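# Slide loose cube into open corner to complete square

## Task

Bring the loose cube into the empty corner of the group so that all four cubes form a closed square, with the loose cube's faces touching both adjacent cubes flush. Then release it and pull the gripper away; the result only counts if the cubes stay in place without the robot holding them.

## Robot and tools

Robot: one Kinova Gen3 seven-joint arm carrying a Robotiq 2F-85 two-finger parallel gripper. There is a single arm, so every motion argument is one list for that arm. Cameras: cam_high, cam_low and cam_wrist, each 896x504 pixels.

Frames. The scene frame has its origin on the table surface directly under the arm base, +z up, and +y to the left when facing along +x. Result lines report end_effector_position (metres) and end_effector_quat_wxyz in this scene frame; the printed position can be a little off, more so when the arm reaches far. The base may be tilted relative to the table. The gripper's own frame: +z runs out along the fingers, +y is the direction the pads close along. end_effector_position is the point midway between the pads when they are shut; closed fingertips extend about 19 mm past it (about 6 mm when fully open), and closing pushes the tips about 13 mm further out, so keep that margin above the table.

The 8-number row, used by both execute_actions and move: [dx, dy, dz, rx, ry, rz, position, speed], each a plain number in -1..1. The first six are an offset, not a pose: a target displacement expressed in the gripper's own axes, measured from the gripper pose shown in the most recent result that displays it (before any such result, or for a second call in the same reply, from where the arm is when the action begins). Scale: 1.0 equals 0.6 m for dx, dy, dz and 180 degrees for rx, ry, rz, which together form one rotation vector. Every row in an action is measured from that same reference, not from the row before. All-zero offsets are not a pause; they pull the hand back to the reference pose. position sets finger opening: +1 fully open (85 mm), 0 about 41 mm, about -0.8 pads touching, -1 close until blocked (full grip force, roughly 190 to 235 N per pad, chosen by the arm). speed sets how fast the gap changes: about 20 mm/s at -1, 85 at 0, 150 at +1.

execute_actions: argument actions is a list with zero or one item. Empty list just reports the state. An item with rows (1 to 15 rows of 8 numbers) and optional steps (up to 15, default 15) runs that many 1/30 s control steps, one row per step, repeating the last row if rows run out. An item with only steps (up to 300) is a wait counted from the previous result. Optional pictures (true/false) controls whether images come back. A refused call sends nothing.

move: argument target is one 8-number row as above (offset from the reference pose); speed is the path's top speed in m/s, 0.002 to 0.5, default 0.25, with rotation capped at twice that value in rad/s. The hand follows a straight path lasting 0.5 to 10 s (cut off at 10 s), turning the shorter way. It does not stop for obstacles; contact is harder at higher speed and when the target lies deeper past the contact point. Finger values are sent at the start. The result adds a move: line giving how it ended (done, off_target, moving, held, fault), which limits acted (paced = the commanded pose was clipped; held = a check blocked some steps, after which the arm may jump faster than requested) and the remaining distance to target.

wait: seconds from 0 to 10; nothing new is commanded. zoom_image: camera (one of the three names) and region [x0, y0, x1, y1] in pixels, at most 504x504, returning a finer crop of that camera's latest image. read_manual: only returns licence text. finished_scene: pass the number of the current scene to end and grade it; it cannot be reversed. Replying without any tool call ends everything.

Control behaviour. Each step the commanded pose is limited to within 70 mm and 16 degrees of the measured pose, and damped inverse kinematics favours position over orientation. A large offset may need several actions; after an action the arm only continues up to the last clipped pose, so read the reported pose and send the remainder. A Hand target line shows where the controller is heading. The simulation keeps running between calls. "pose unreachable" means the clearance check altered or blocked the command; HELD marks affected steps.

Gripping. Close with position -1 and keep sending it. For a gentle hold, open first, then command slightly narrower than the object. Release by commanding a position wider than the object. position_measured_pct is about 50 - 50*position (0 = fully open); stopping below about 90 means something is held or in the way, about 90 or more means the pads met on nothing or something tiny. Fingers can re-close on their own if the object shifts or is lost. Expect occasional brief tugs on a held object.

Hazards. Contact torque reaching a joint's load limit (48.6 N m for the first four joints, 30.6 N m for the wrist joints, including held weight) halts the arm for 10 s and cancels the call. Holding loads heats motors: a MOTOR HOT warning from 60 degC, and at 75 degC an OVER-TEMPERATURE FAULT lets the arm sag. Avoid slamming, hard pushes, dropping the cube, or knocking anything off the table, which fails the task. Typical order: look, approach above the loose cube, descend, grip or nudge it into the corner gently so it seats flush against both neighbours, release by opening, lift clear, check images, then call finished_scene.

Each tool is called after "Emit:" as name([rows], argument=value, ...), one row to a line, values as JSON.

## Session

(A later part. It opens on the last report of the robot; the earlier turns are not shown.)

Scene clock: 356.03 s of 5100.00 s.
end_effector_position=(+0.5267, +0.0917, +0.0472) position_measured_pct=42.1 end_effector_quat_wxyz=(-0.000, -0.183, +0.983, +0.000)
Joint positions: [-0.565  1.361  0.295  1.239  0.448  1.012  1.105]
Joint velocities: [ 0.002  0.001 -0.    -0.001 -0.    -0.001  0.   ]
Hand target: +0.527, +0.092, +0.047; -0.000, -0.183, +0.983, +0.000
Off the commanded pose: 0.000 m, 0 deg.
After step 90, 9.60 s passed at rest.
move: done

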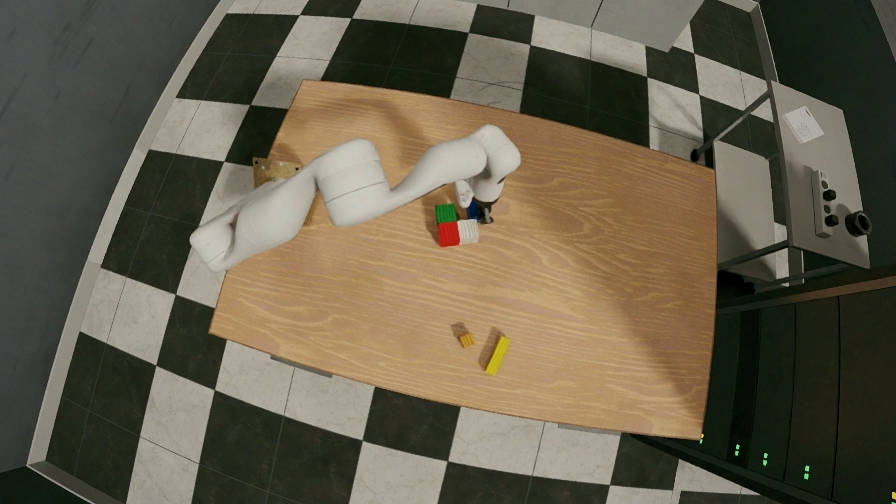

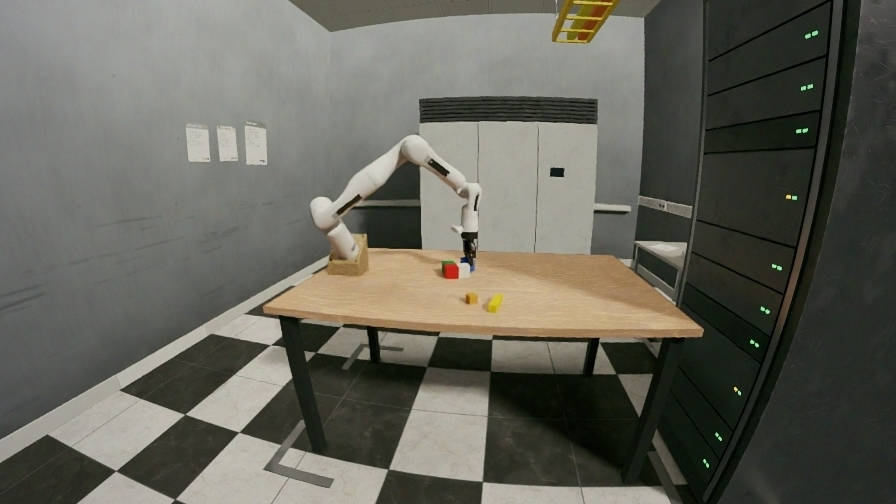

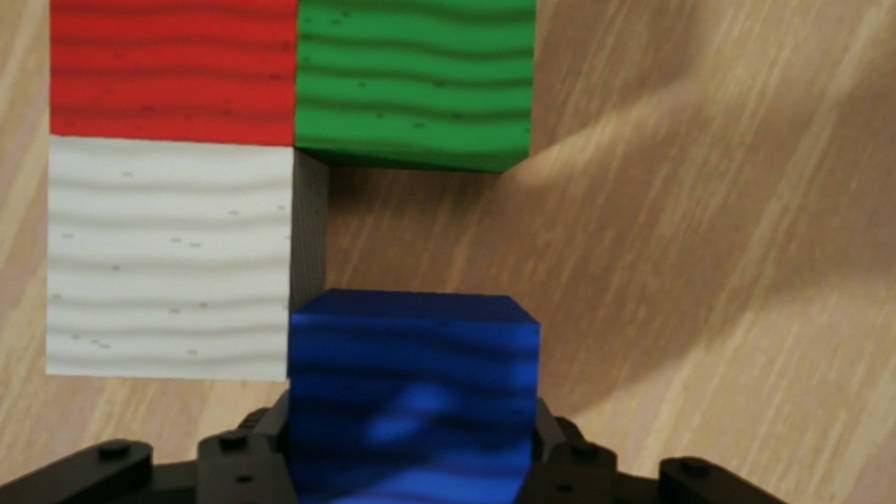

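Emit:
move(target=[0, 0, 0.0117, 0, 0, 0, -1, 0], speed=0.02)

Scene clock: 370.10 s of 5100.00 s.
end_effector_position=(+0.5267, +0.0917, +0.0402) position_measured_pct=42.1 end_effector_quat_wxyz=(-0.000, -0.183, +0.983, +0.000)
Joint positions: [-0.559  1.369  0.297  1.242  0.451  0.999  1.103]
Joint velocities: [-0.     0.001 -0.    -0.    -0.    -0.     0.   ]
Hand target: +0.527, +0.092, +0.040; -0.000, -0.183, +0.983, +0.000
Off the commanded pose: 0.000 m, 0 deg.
After step 90, 10.37 s passed at rest.
move: done

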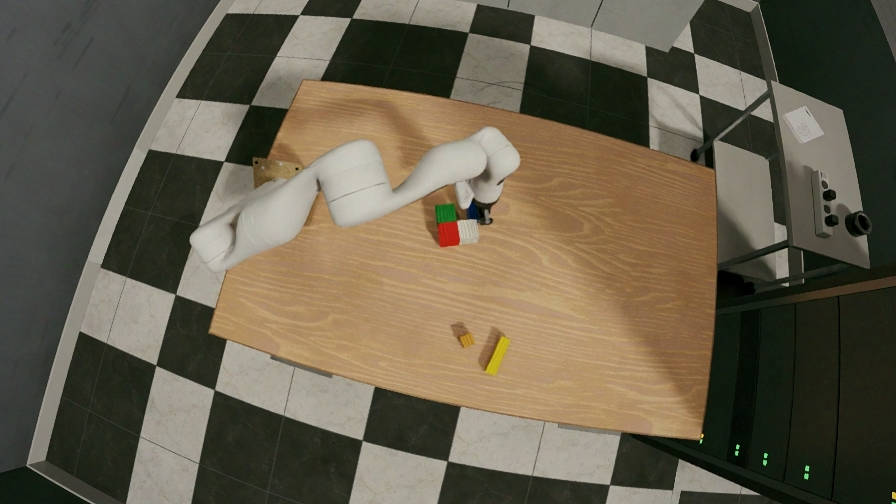

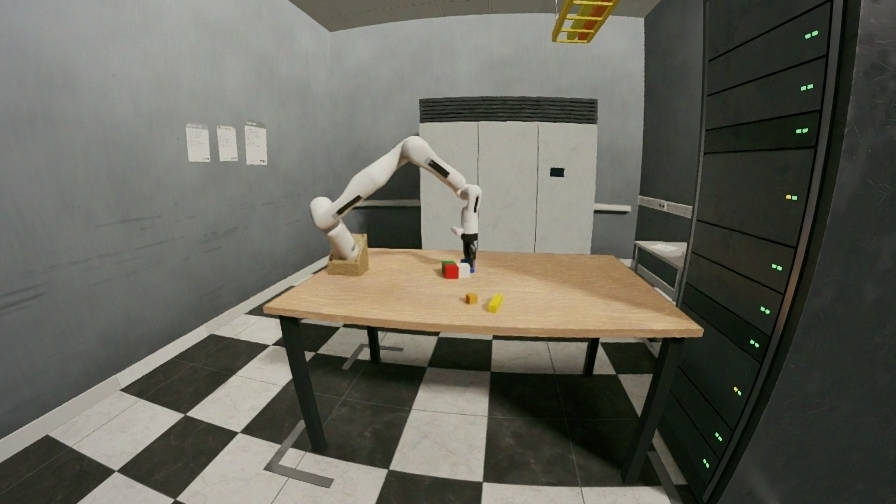

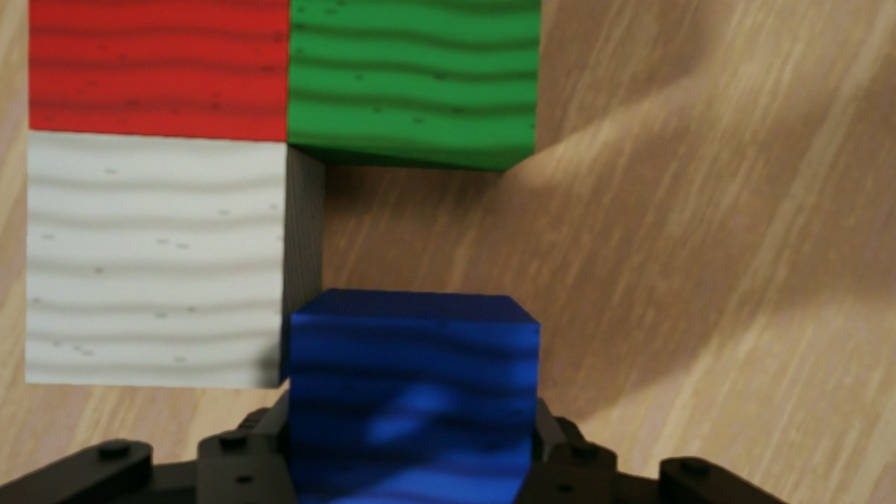

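Emit:
zoom_image(camera="cam_wrist", region=[230, 240, 400, 410])

Emit:
zoom_image(camera="cam_low", region=[440, 240, 500, 290])

Region (230, 240, 400, 410) of cam_wrist's 896x504 image, scaled by 2.965.

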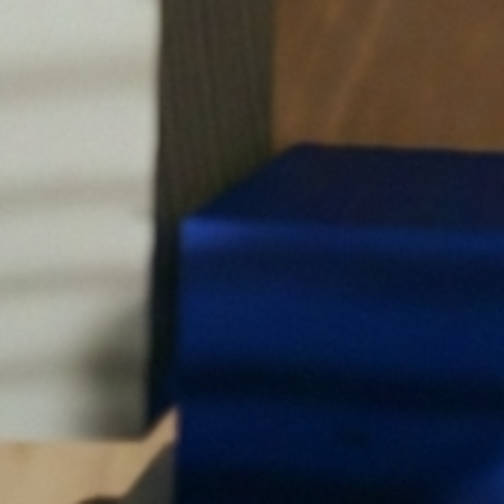

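Region (440, 240, 500, 290) of cam_low's 896x504 image, scaled by 8.400, with more detail than that image has.

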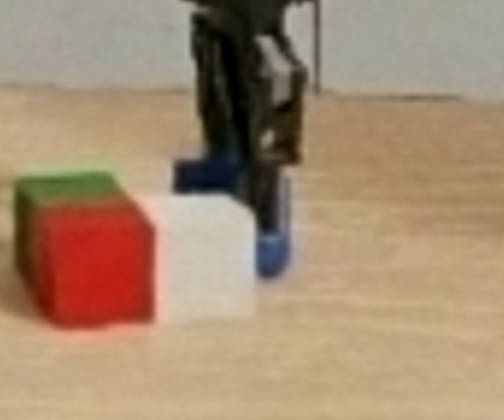

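Emit:
execute_actions([
  {"rows": [[0,0,0.001,0,0,0,-1,0],[0,0,0.001,0,0,0,-1,0],[0,0,0.002,0,0,0,-1,0],[0,0,0.002,0,0,0,-1,0],[0,0,0.003,0,0,0,-1,0],[0,0,0.003,0,0,0,-1,0],[0,0,0.004,0,0,0,-1,0],[0,0,0.004,0,0,0,-1,0],[0,0,0.005,0,0,0,-1,0],[0,0,0.005,0,0,0,-1,0],[0,0,0.0055,0,0,0,-1,0]], "steps": 15},
])

Scene clock: 409.90 s of 5100.00 s.
end_effector_position=(+0.5268, +0.0918, +0.0372) position_measured_pct=42.1 end_effector_quat_wxyz=(+0.000, -0.183, +0.983, +0.001)
Joint positions: [-0.556  1.373  0.298  1.243  0.452  0.993  1.102]
Joint velocities: [-0.     0.     0.     0.002  0.    -0.001 -0.   ]
Hand target: +0.527, +0.092, +0.037; -0.000, -0.183, +0.983, +0.000
Off the commanded pose: 0.000 m, 0 deg.
Steps of this call (steps 1 to 90: nothing new was sent; then 36.30 s passed at rest; steps 91 to 105: all 15 steps of this action). Readings (end_effector_position | what the end effector reports):
91: (+0.5267, +0.0917, +0.0400) | position_measured_pct=42.1
92: (+0.5267, +0.0918, +0.0398) | position_measured_pct=42.1
94: (+0.5267, +0.0918, +0.0393) | position_measured_pct=42.1
98: (+0.5268, +0.0917, +0.0381) | position_measured_pct=42.1
105: the state above

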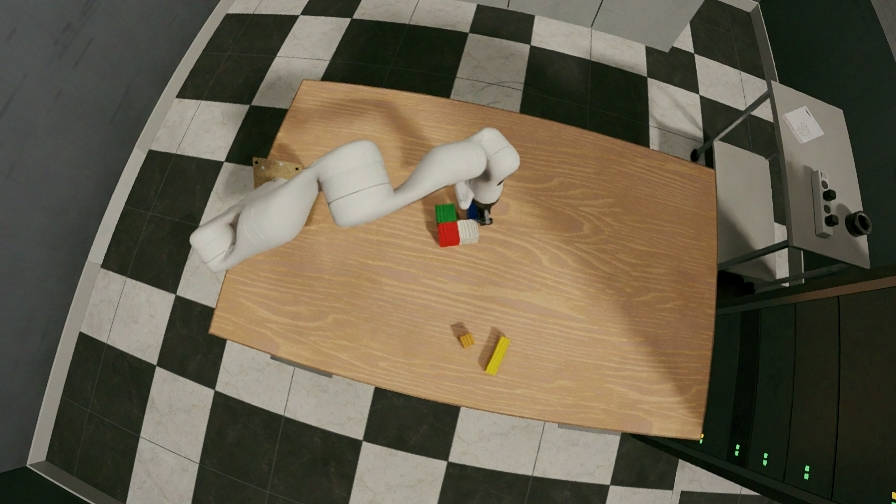

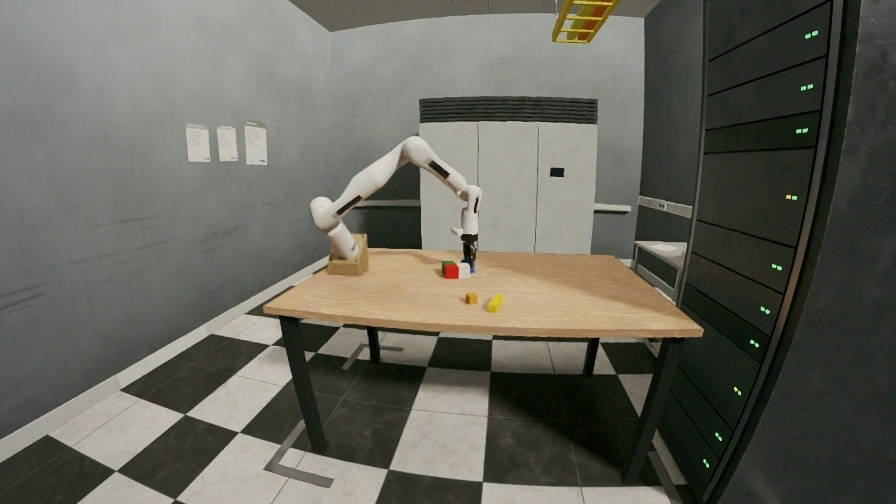

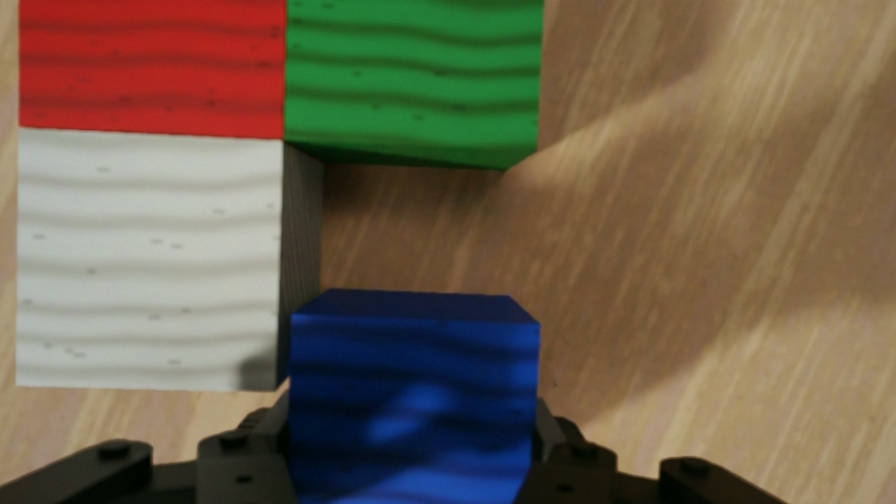

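Emit:
execute_actions([
  {"rows": [[0,-0.0005,0,0,0,0,-1,0],[0,-0.001,0,0,0,0,-1,0],[0,-0.0015,0,0,0,0,-1,0],[0,-0.002,0,0,0,0,-1,0],[0,-0.0025,0,0,0,0,-1,0],[0,-0.003,0,0,0,0,-1,0],[0,-0.0033,0,0,0,0,-1,0]], "steps": 15},
])

Emit:
zoom_image(camera="cam_wrist", region=[230, 240, 400, 410])

Scene clock: 419.47 s of 5100.00 s.
end_effector_position=(+0.5275, +0.0901, +0.0373) position_measured_pct=42.1 end_effector_quat_wxyz=(+0.000, -0.183, +0.983, +0.001)
Joint positions: [-0.554  1.37   0.299  1.245  0.453  0.993  1.105]
Joint velocities: [ 0.    -0.     0.    -0.    -0.    -0.001  0.   ]
Hand target: +0.528, +0.090, +0.037; +0.000, -0.183, +0.983, +0.001
Off the commanded pose: 0.000 m, 0 deg.
Steps of this call (steps 1 to 90: nothing new was sent; then 6.07 s passed at rest; steps 91 to 105: all 15 steps of this action). Readings (end_effector_position | what the end effector reports):
91: (+0.5269, +0.0918, +0.0373) | position_measured_pct=42.1
92: (+0.5269, +0.0916, +0.0373) | position_measured_pct=42.1
94: (+0.5270, +0.0912, +0.0373) | position_measured_pct=42.1
98: (+0.5274, +0.0903, +0.0373) | position_measured_pct=42.1
105: the state above

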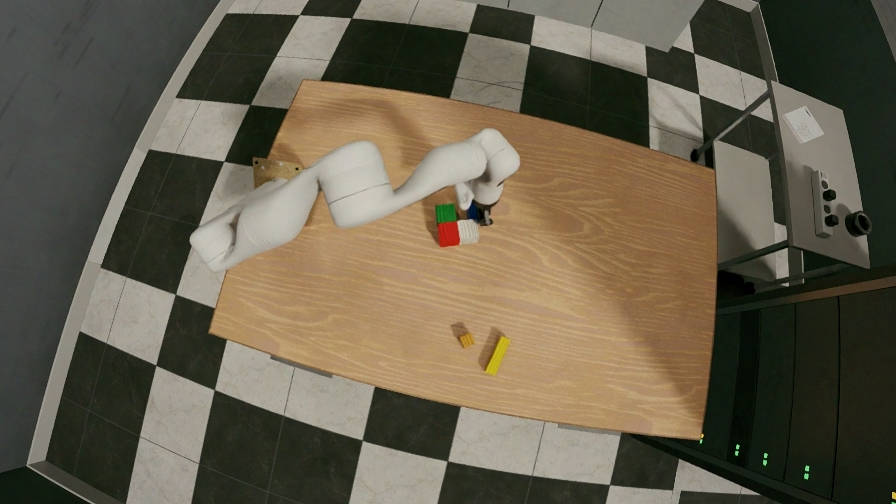

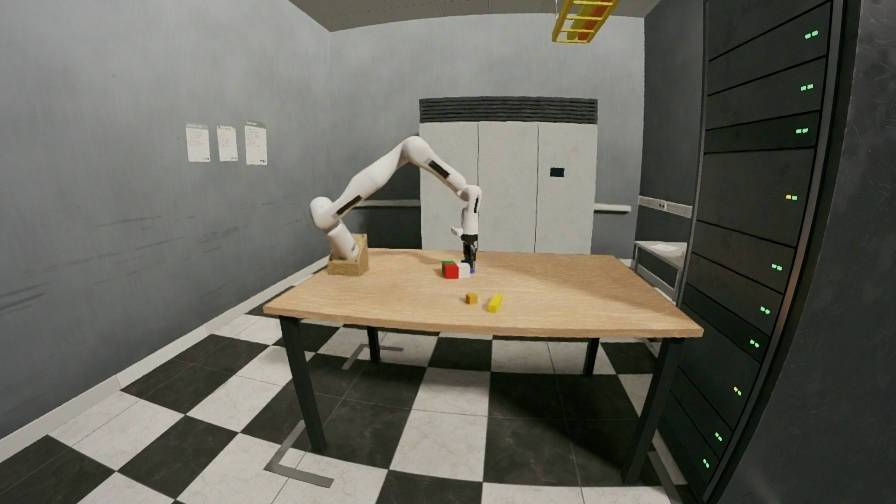

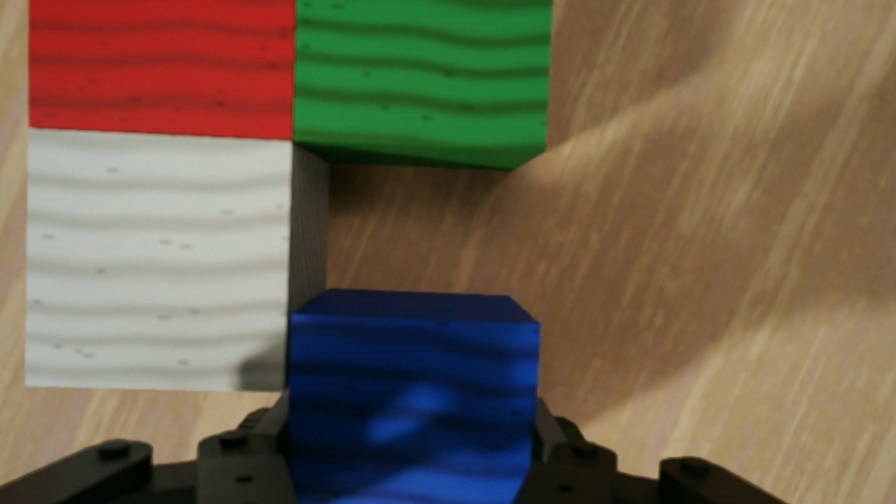

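Region (230, 240, 400, 410) of cam_wrist's 896x504 image, scaled by 2.965.

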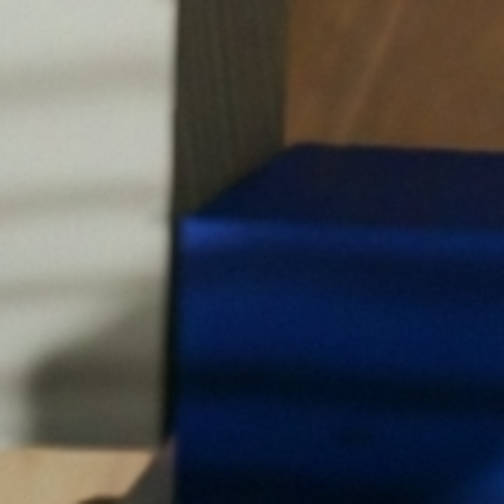

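Emit:
execute_actions([
  {"rows": [[0,0,0,0,0,0,0.45,-0.3]], "steps": 10},
])

Scene clock: 455.50 s of 5100.00 s.
end_effector_position=(+0.5275, +0.0901, +0.0372) position_measured_pct=28.2 end_effector_quat_wxyz=(+0.000, -0.183, +0.983, +0.001)
Joint positions: [-0.554  1.37   0.299  1.245  0.453  0.993  1.105]
Joint velocities: [-0.001  0.    -0.     0.     0.     0.    -0.   ]
Hand target: +0.527, +0.090, +0.037; +0.000, -0.183, +0.983, +0.001
Off the commanded pose: 0.000 m, 0 deg.
Steps of this call (steps 1 to 90: nothing new was sent; then 32.70 s passed at rest; steps 91 to 100: all 10 steps of this action). Readings (end_effector_position | what the end effector reports):
91: (+0.5275, +0.0901, +0.0373) | position_measured_pct=42.1
92: (+0.5274, +0.0901, +0.0372) | position_measured_pct=42.1
94: (+0.5274, +0.0901, +0.0371) | position_measured_pct=38.5
98: (+0.5275, +0.0901, +0.0372) | position_measured_pct=30.2
100: the state above

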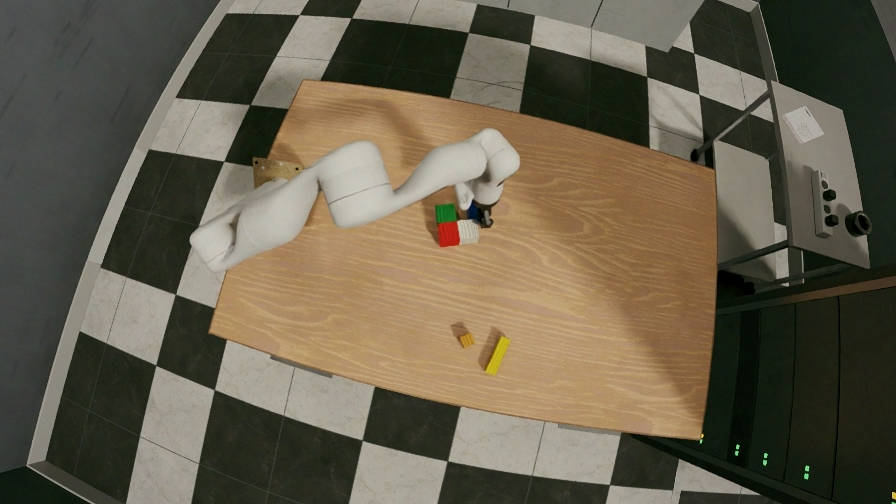

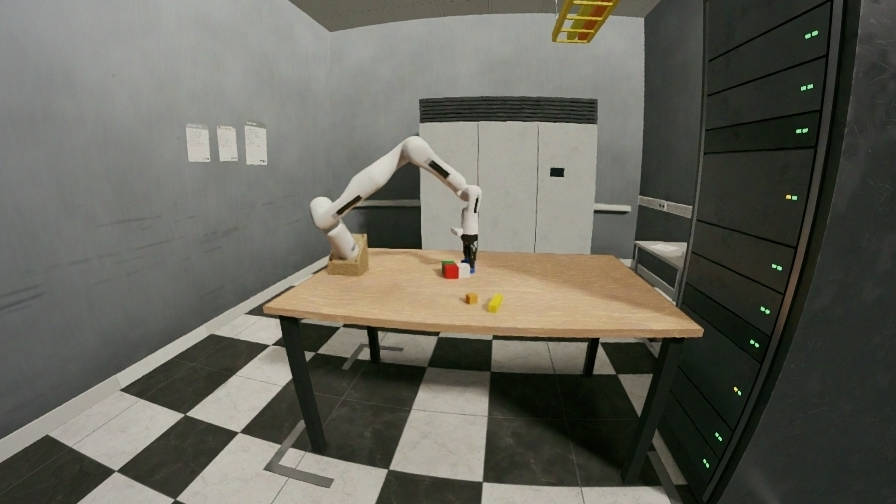

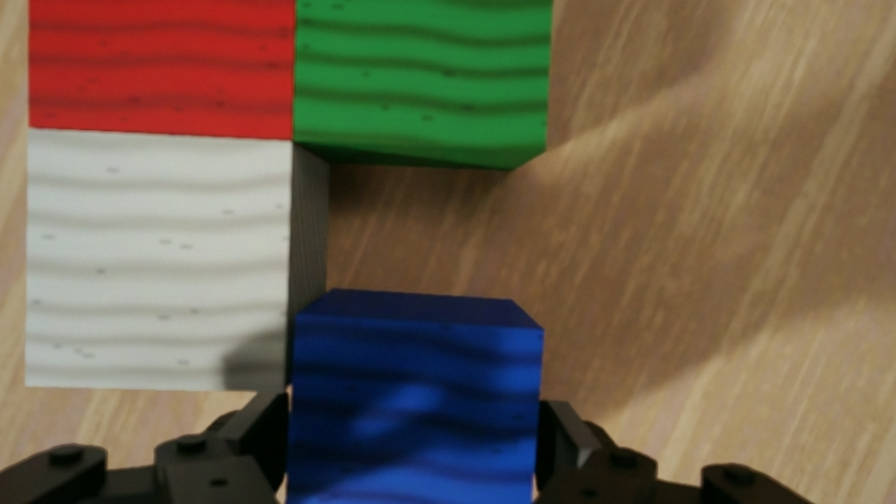

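Emit:
move(target=[-0.055, 0, 0, 0, 0, 0, 0.45, 0], speed=0.08)

Scene clock: 462.90 s of 5100.00 s.
end_effector_position=(+0.5585, +0.1019, +0.0377) position_measured_pct=27.4 end_effector_quat_wxyz=(+0.000, -0.183, +0.983, +0.001)
Joint positions: [-0.522  1.43   0.289  1.077  0.44   1.083  1.157]
Joint velocities: [ 0.003  0.006  0.    -0.004 -0.001  0.002  0.001]
Hand target: +0.558, +0.102, +0.037; +0.000, -0.183, +0.983, +0.001
Off the commanded pose: 0.001 m, 0 deg.
After step 90, 3.60 s passed at rest.
move: done

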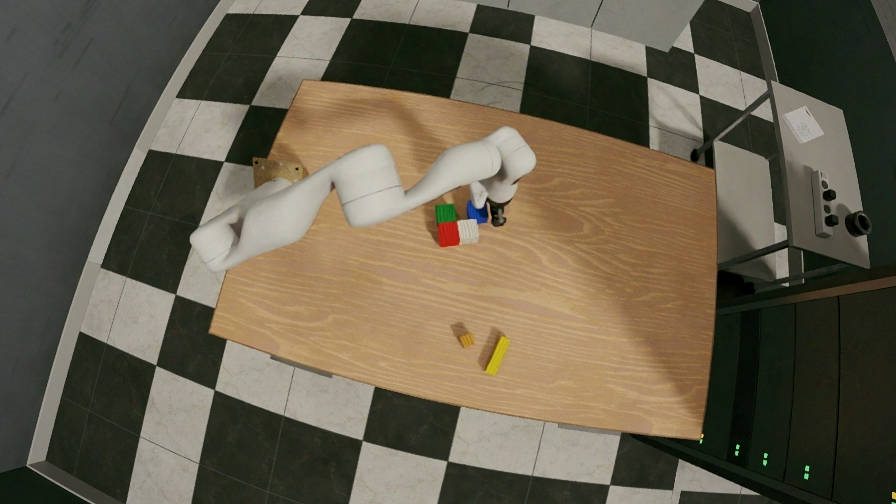

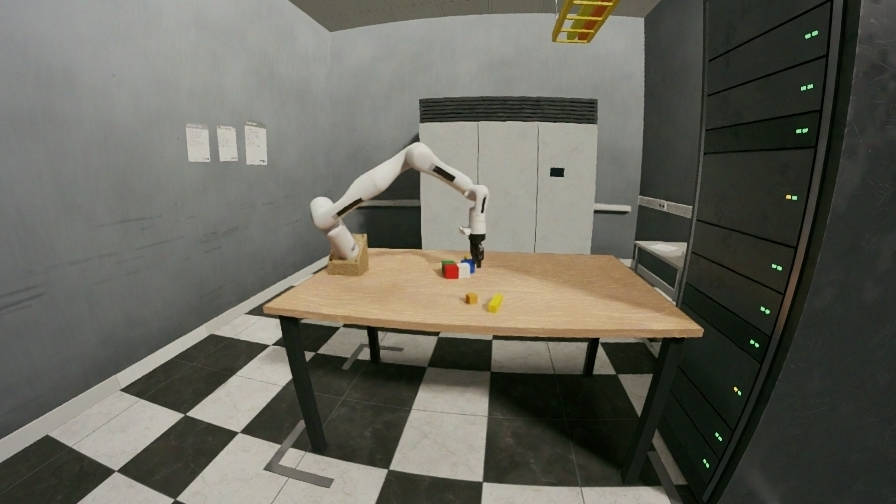

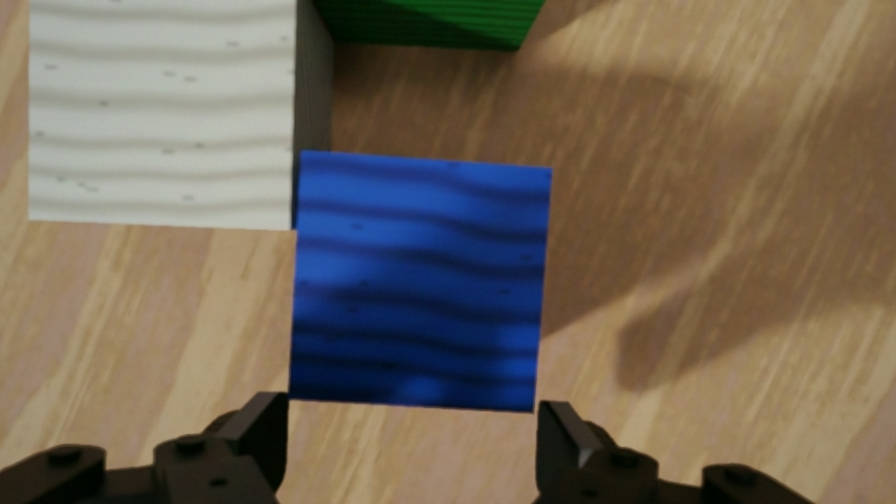

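Emit:
execute_actions([
  {"rows": [[-0.003,0,0,0,0,0,-0.37,0.3]], "steps": 14},
])

Scene clock: 489.27 s of 5100.00 s.
end_effector_position=(+0.5602, +0.1026, +0.0377) position_measured_pct=66.7 end_effector_quat_wxyz=(+0.000, -0.183, +0.983, +0.001)
Joint positions: [-0.52   1.434  0.289  1.067  0.439  1.088  1.16 ]
Joint velocities: [ 0.001  0.    -0.     0.001 -0.    -0.     0.   ]
Hand target: +0.560, +0.103, +0.038; +0.000, -0.183, +0.983, +0.001
Off the commanded pose: 0.000 m, 0 deg.
Steps of this call (steps 1 to 90: nothing new was sent; then 22.90 s passed at rest; steps 91 to 104: all 14 steps of this action). Readings (end_effector_position | what the end effector reports):
91: (+0.5585, +0.1020, +0.0373) | position_measured_pct=27.4
92: (+0.5591, +0.1023, +0.0373) | position_measured_pct=28.2
94: (+0.5599, +0.1025, +0.0376) | position_measured_pct=32.9
98: (+0.5602, +0.1026, +0.0378) | position_measured_pct=46.8
104: the state above

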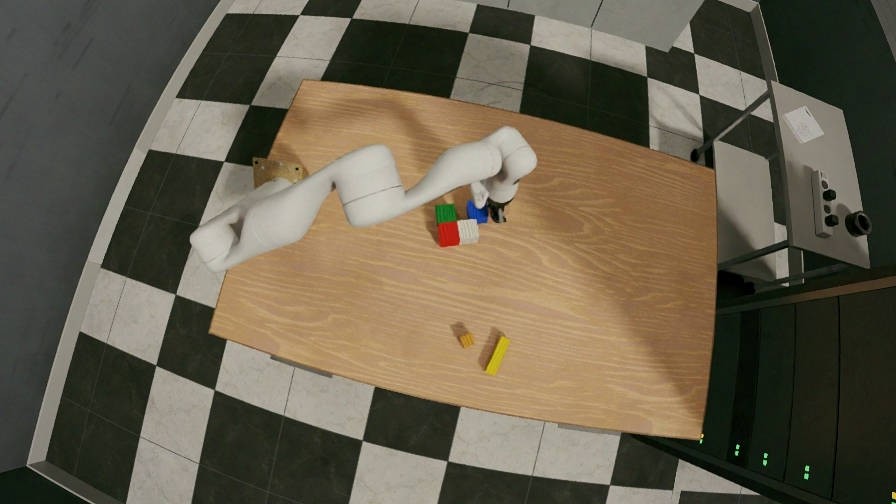

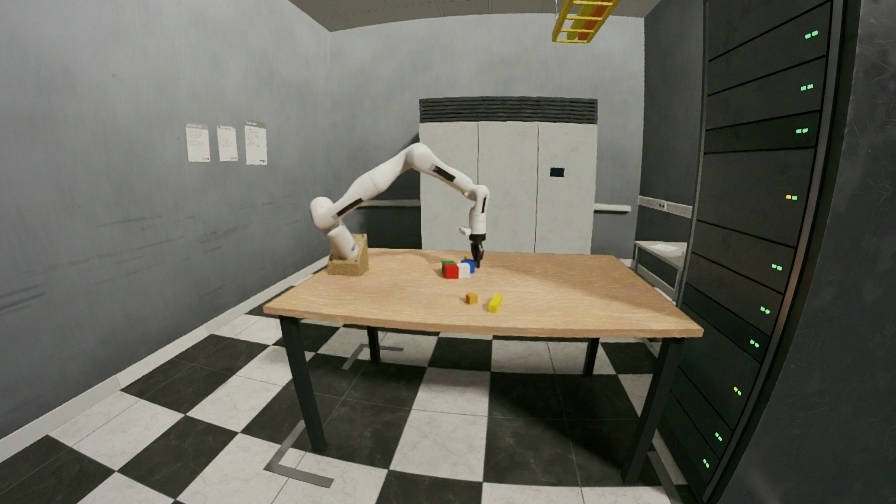

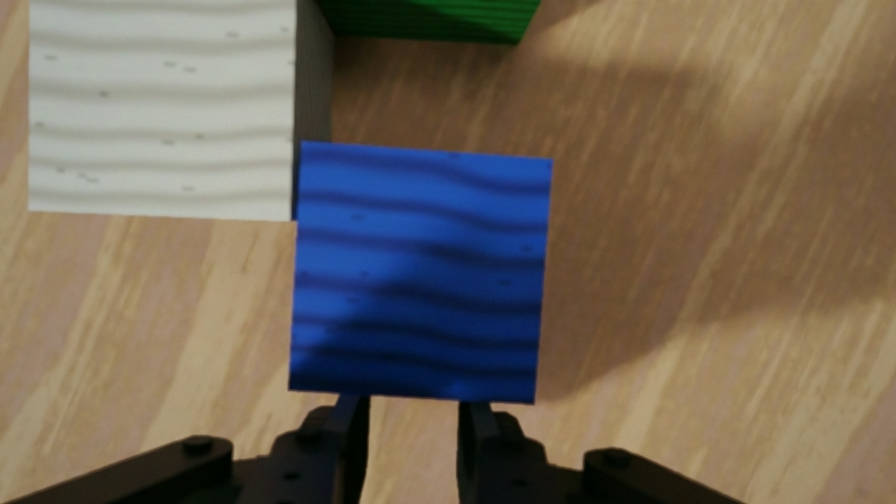

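Emit:
move(target=[0.064, -0.004, 0, 0, 0, 0, -0.37, 0], speed=0.03)

Scene clock: 501.27 s of 5100.00 s.
end_effector_position=(+0.5251, +0.0866, +0.0375) position_measured_pct=68.7 end_effector_quat_wxyz=(+0.000, -0.183, +0.983, +0.001)
Joint positions: [-0.556  1.361  0.301  1.263  0.455  0.983  1.102]
Joint velocities: [ 0.    -0.003  0.     0.002  0.001 -0.001 -0.   ]
Hand target: +0.525, +0.087, +0.038; +0.000, -0.183, +0.983, +0.001
Off the commanded pose: 0.000 m, 0 deg.
After step 90, 7.47 s passed at rest.
move: done

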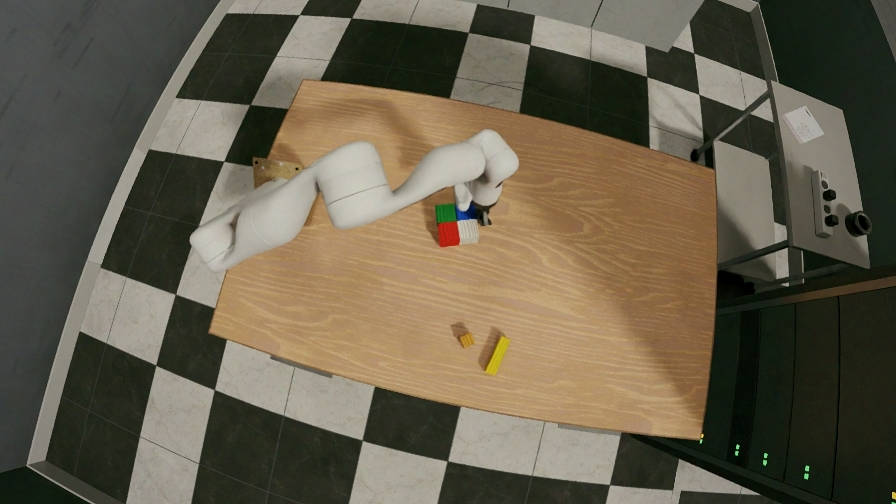

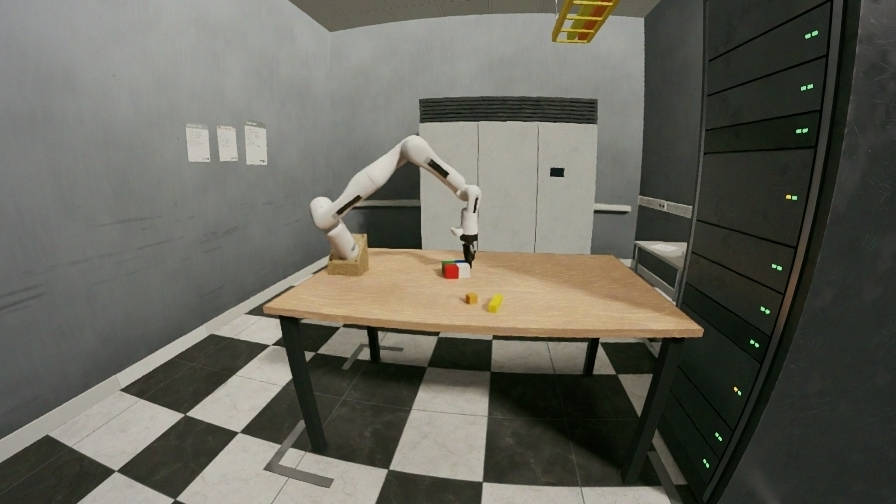

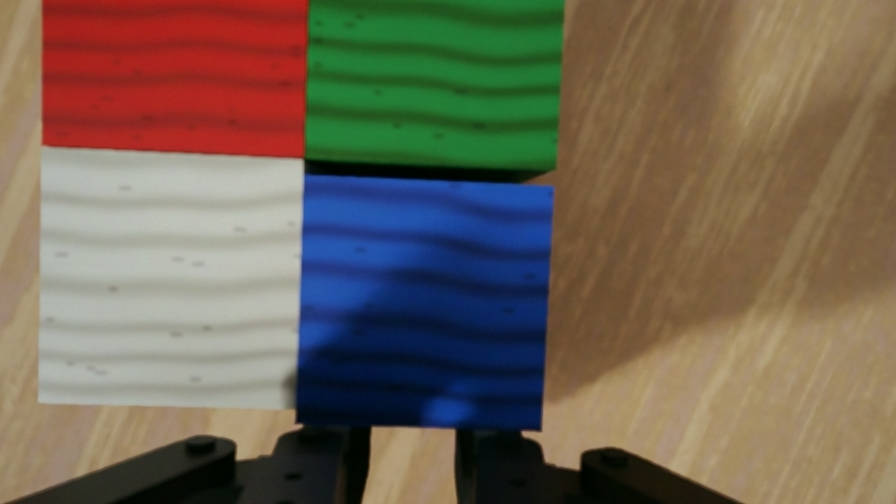

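Emit:
zoom_image(camera="cam_wrist", region=[270, 120, 590, 440])

Region (270, 120, 590, 440) of cam_wrist's 896x504 image, scaled by 1.575.

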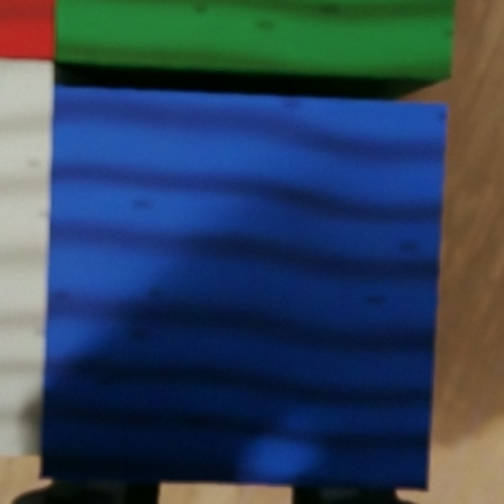

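Emit:
execute_actions([
  {"rows": [[0.0004,0,0,0,0,0,-0.37,0],[0.0008,0,0,0,0,0,-0.37,0],[0.0013,-0.0001,0,0,0,0,-0.37,0],[0.0018,-0.0001,0,0,0,0,-0.37,0],[0.0023,-0.0002,0,0,0,0,-0.37,0],[0.0028,-0.0002,0,0,0,0,-0.37,0],[0.0033,-0.0003,0,0,0,0,-0.37,0],[0.0038,-0.0003,0,0,0,0,-0.37,0],[0.0043,-0.0004,0,0,0,0,-0.37,0],[0.0048,-0.0004,0,0,0,0,-0.37,0],[0.0052,-0.0005,0,0,0,0,-0.37,0],[0.0056,-0.0005,0,0,0,0,-0.37,0]], "steps": 15},
])

Emit:
zoom_image(camera="cam_wrist", region=[270, 120, 590, 440])

Scene clock: 518.83 s of 5100.00 s.
end_effector_position=(+0.5223, +0.0853, +0.0375) position_measured_pct=68.7 end_effector_quat_wxyz=(+0.001, -0.183, +0.983, +0.001)
Joint positions: [-0.559  1.355  0.302  1.279  0.457  0.974  1.098]
Joint velocities: [ 0.    -0.002  0.001  0.006  0.001 -0.004 -0.002]
Hand target: +0.522, +0.085, +0.037; +0.000, -0.183, +0.983, +0.001
Off the commanded pose: 0.000 m, 0 deg.
Steps of this call (steps 1 to 90: nothing new was sent; then 14.07 s passed at rest; steps 91 to 105: all 15 steps of this action). Readings (end_effector_position | what the end effector reports):
91: (+0.5251, +0.0866, +0.0376) | position_measured_pct=68.7
92: (+0.5251, +0.0866, +0.0376) | position_measured_pct=68.7
94: (+0.5247, +0.0864, +0.0376) | position_measured_pct=68.7
98: (+0.5237, +0.0860, +0.0376) | position_measured_pct=68.7
105: the state above

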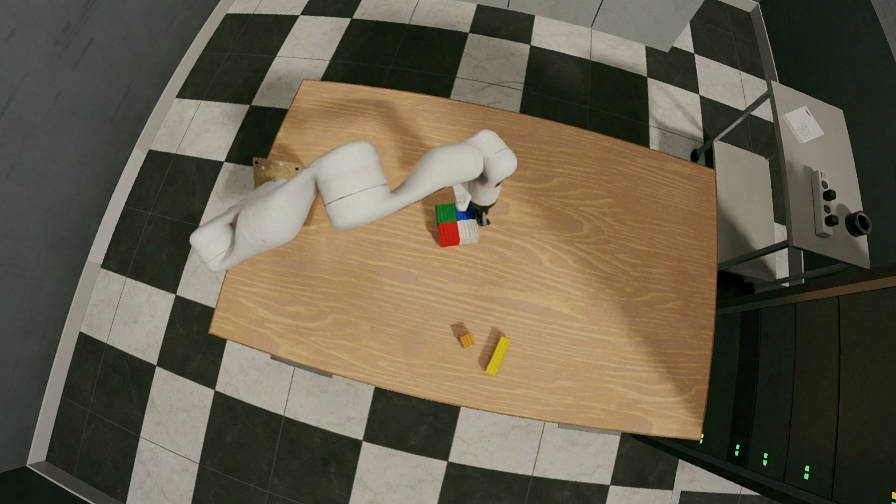

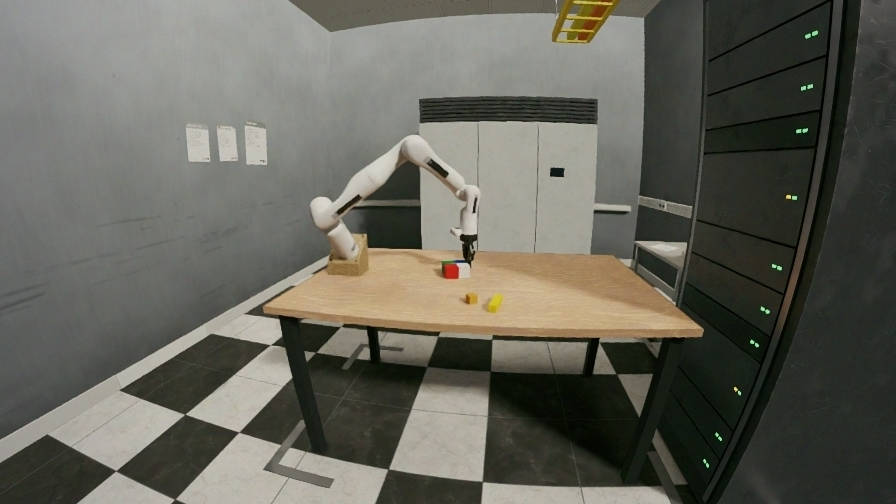

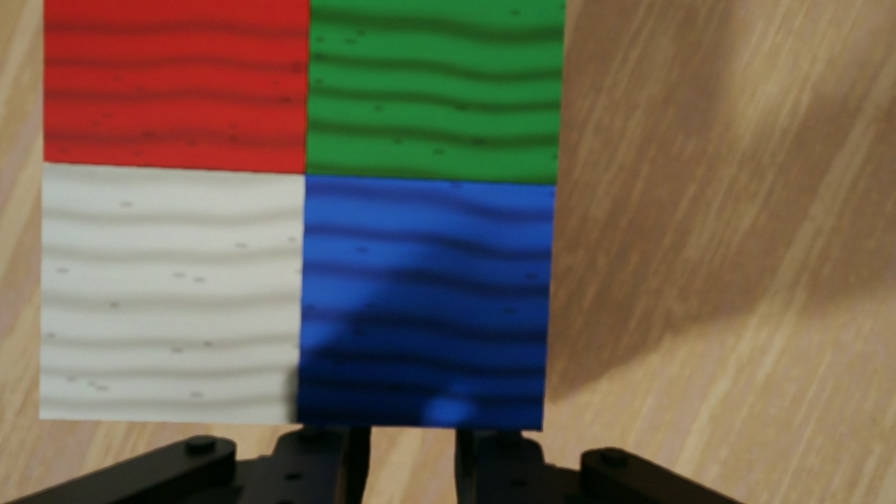

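Region (270, 120, 590, 440) of cam_wrist's 896x504 image, scaled by 1.575.

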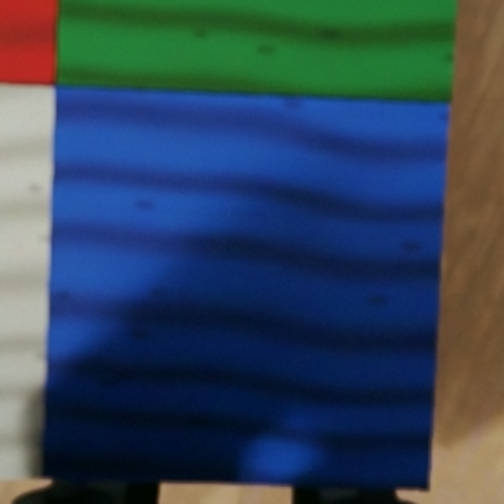

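Emit:
zoom_image(camera="cam_wrist", region=[260, 130, 420, 230])

Emit:
zoom_image(camera="cam_wrist", region=[440, 140, 600, 240])

Emit:
zoom_image(camera="cam_wrist", region=[230, 340, 390, 450])

Region (260, 130, 420, 230) of cam_wrist's 896x504 image, scaled by 3.150; it fills the top 315 rows of this view, and the rest is white.

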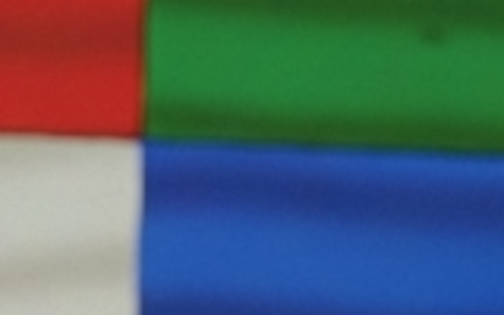

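Region (440, 140, 600, 240) of cam_wrist's 896x504 image, scaled by 3.150; it fills the top 315 rows of this view, and the rest is white.

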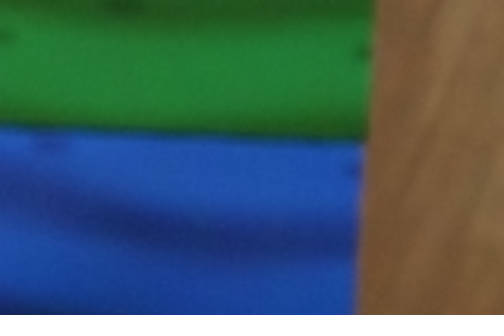

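Region (230, 340, 390, 450) of cam_wrist's 896x504 image, scaled by 3.150; it fills the top 346 rows of this view, and the rest is white.

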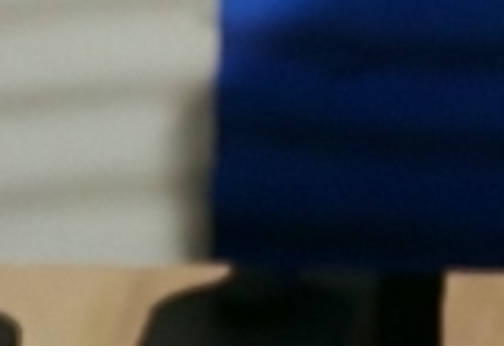

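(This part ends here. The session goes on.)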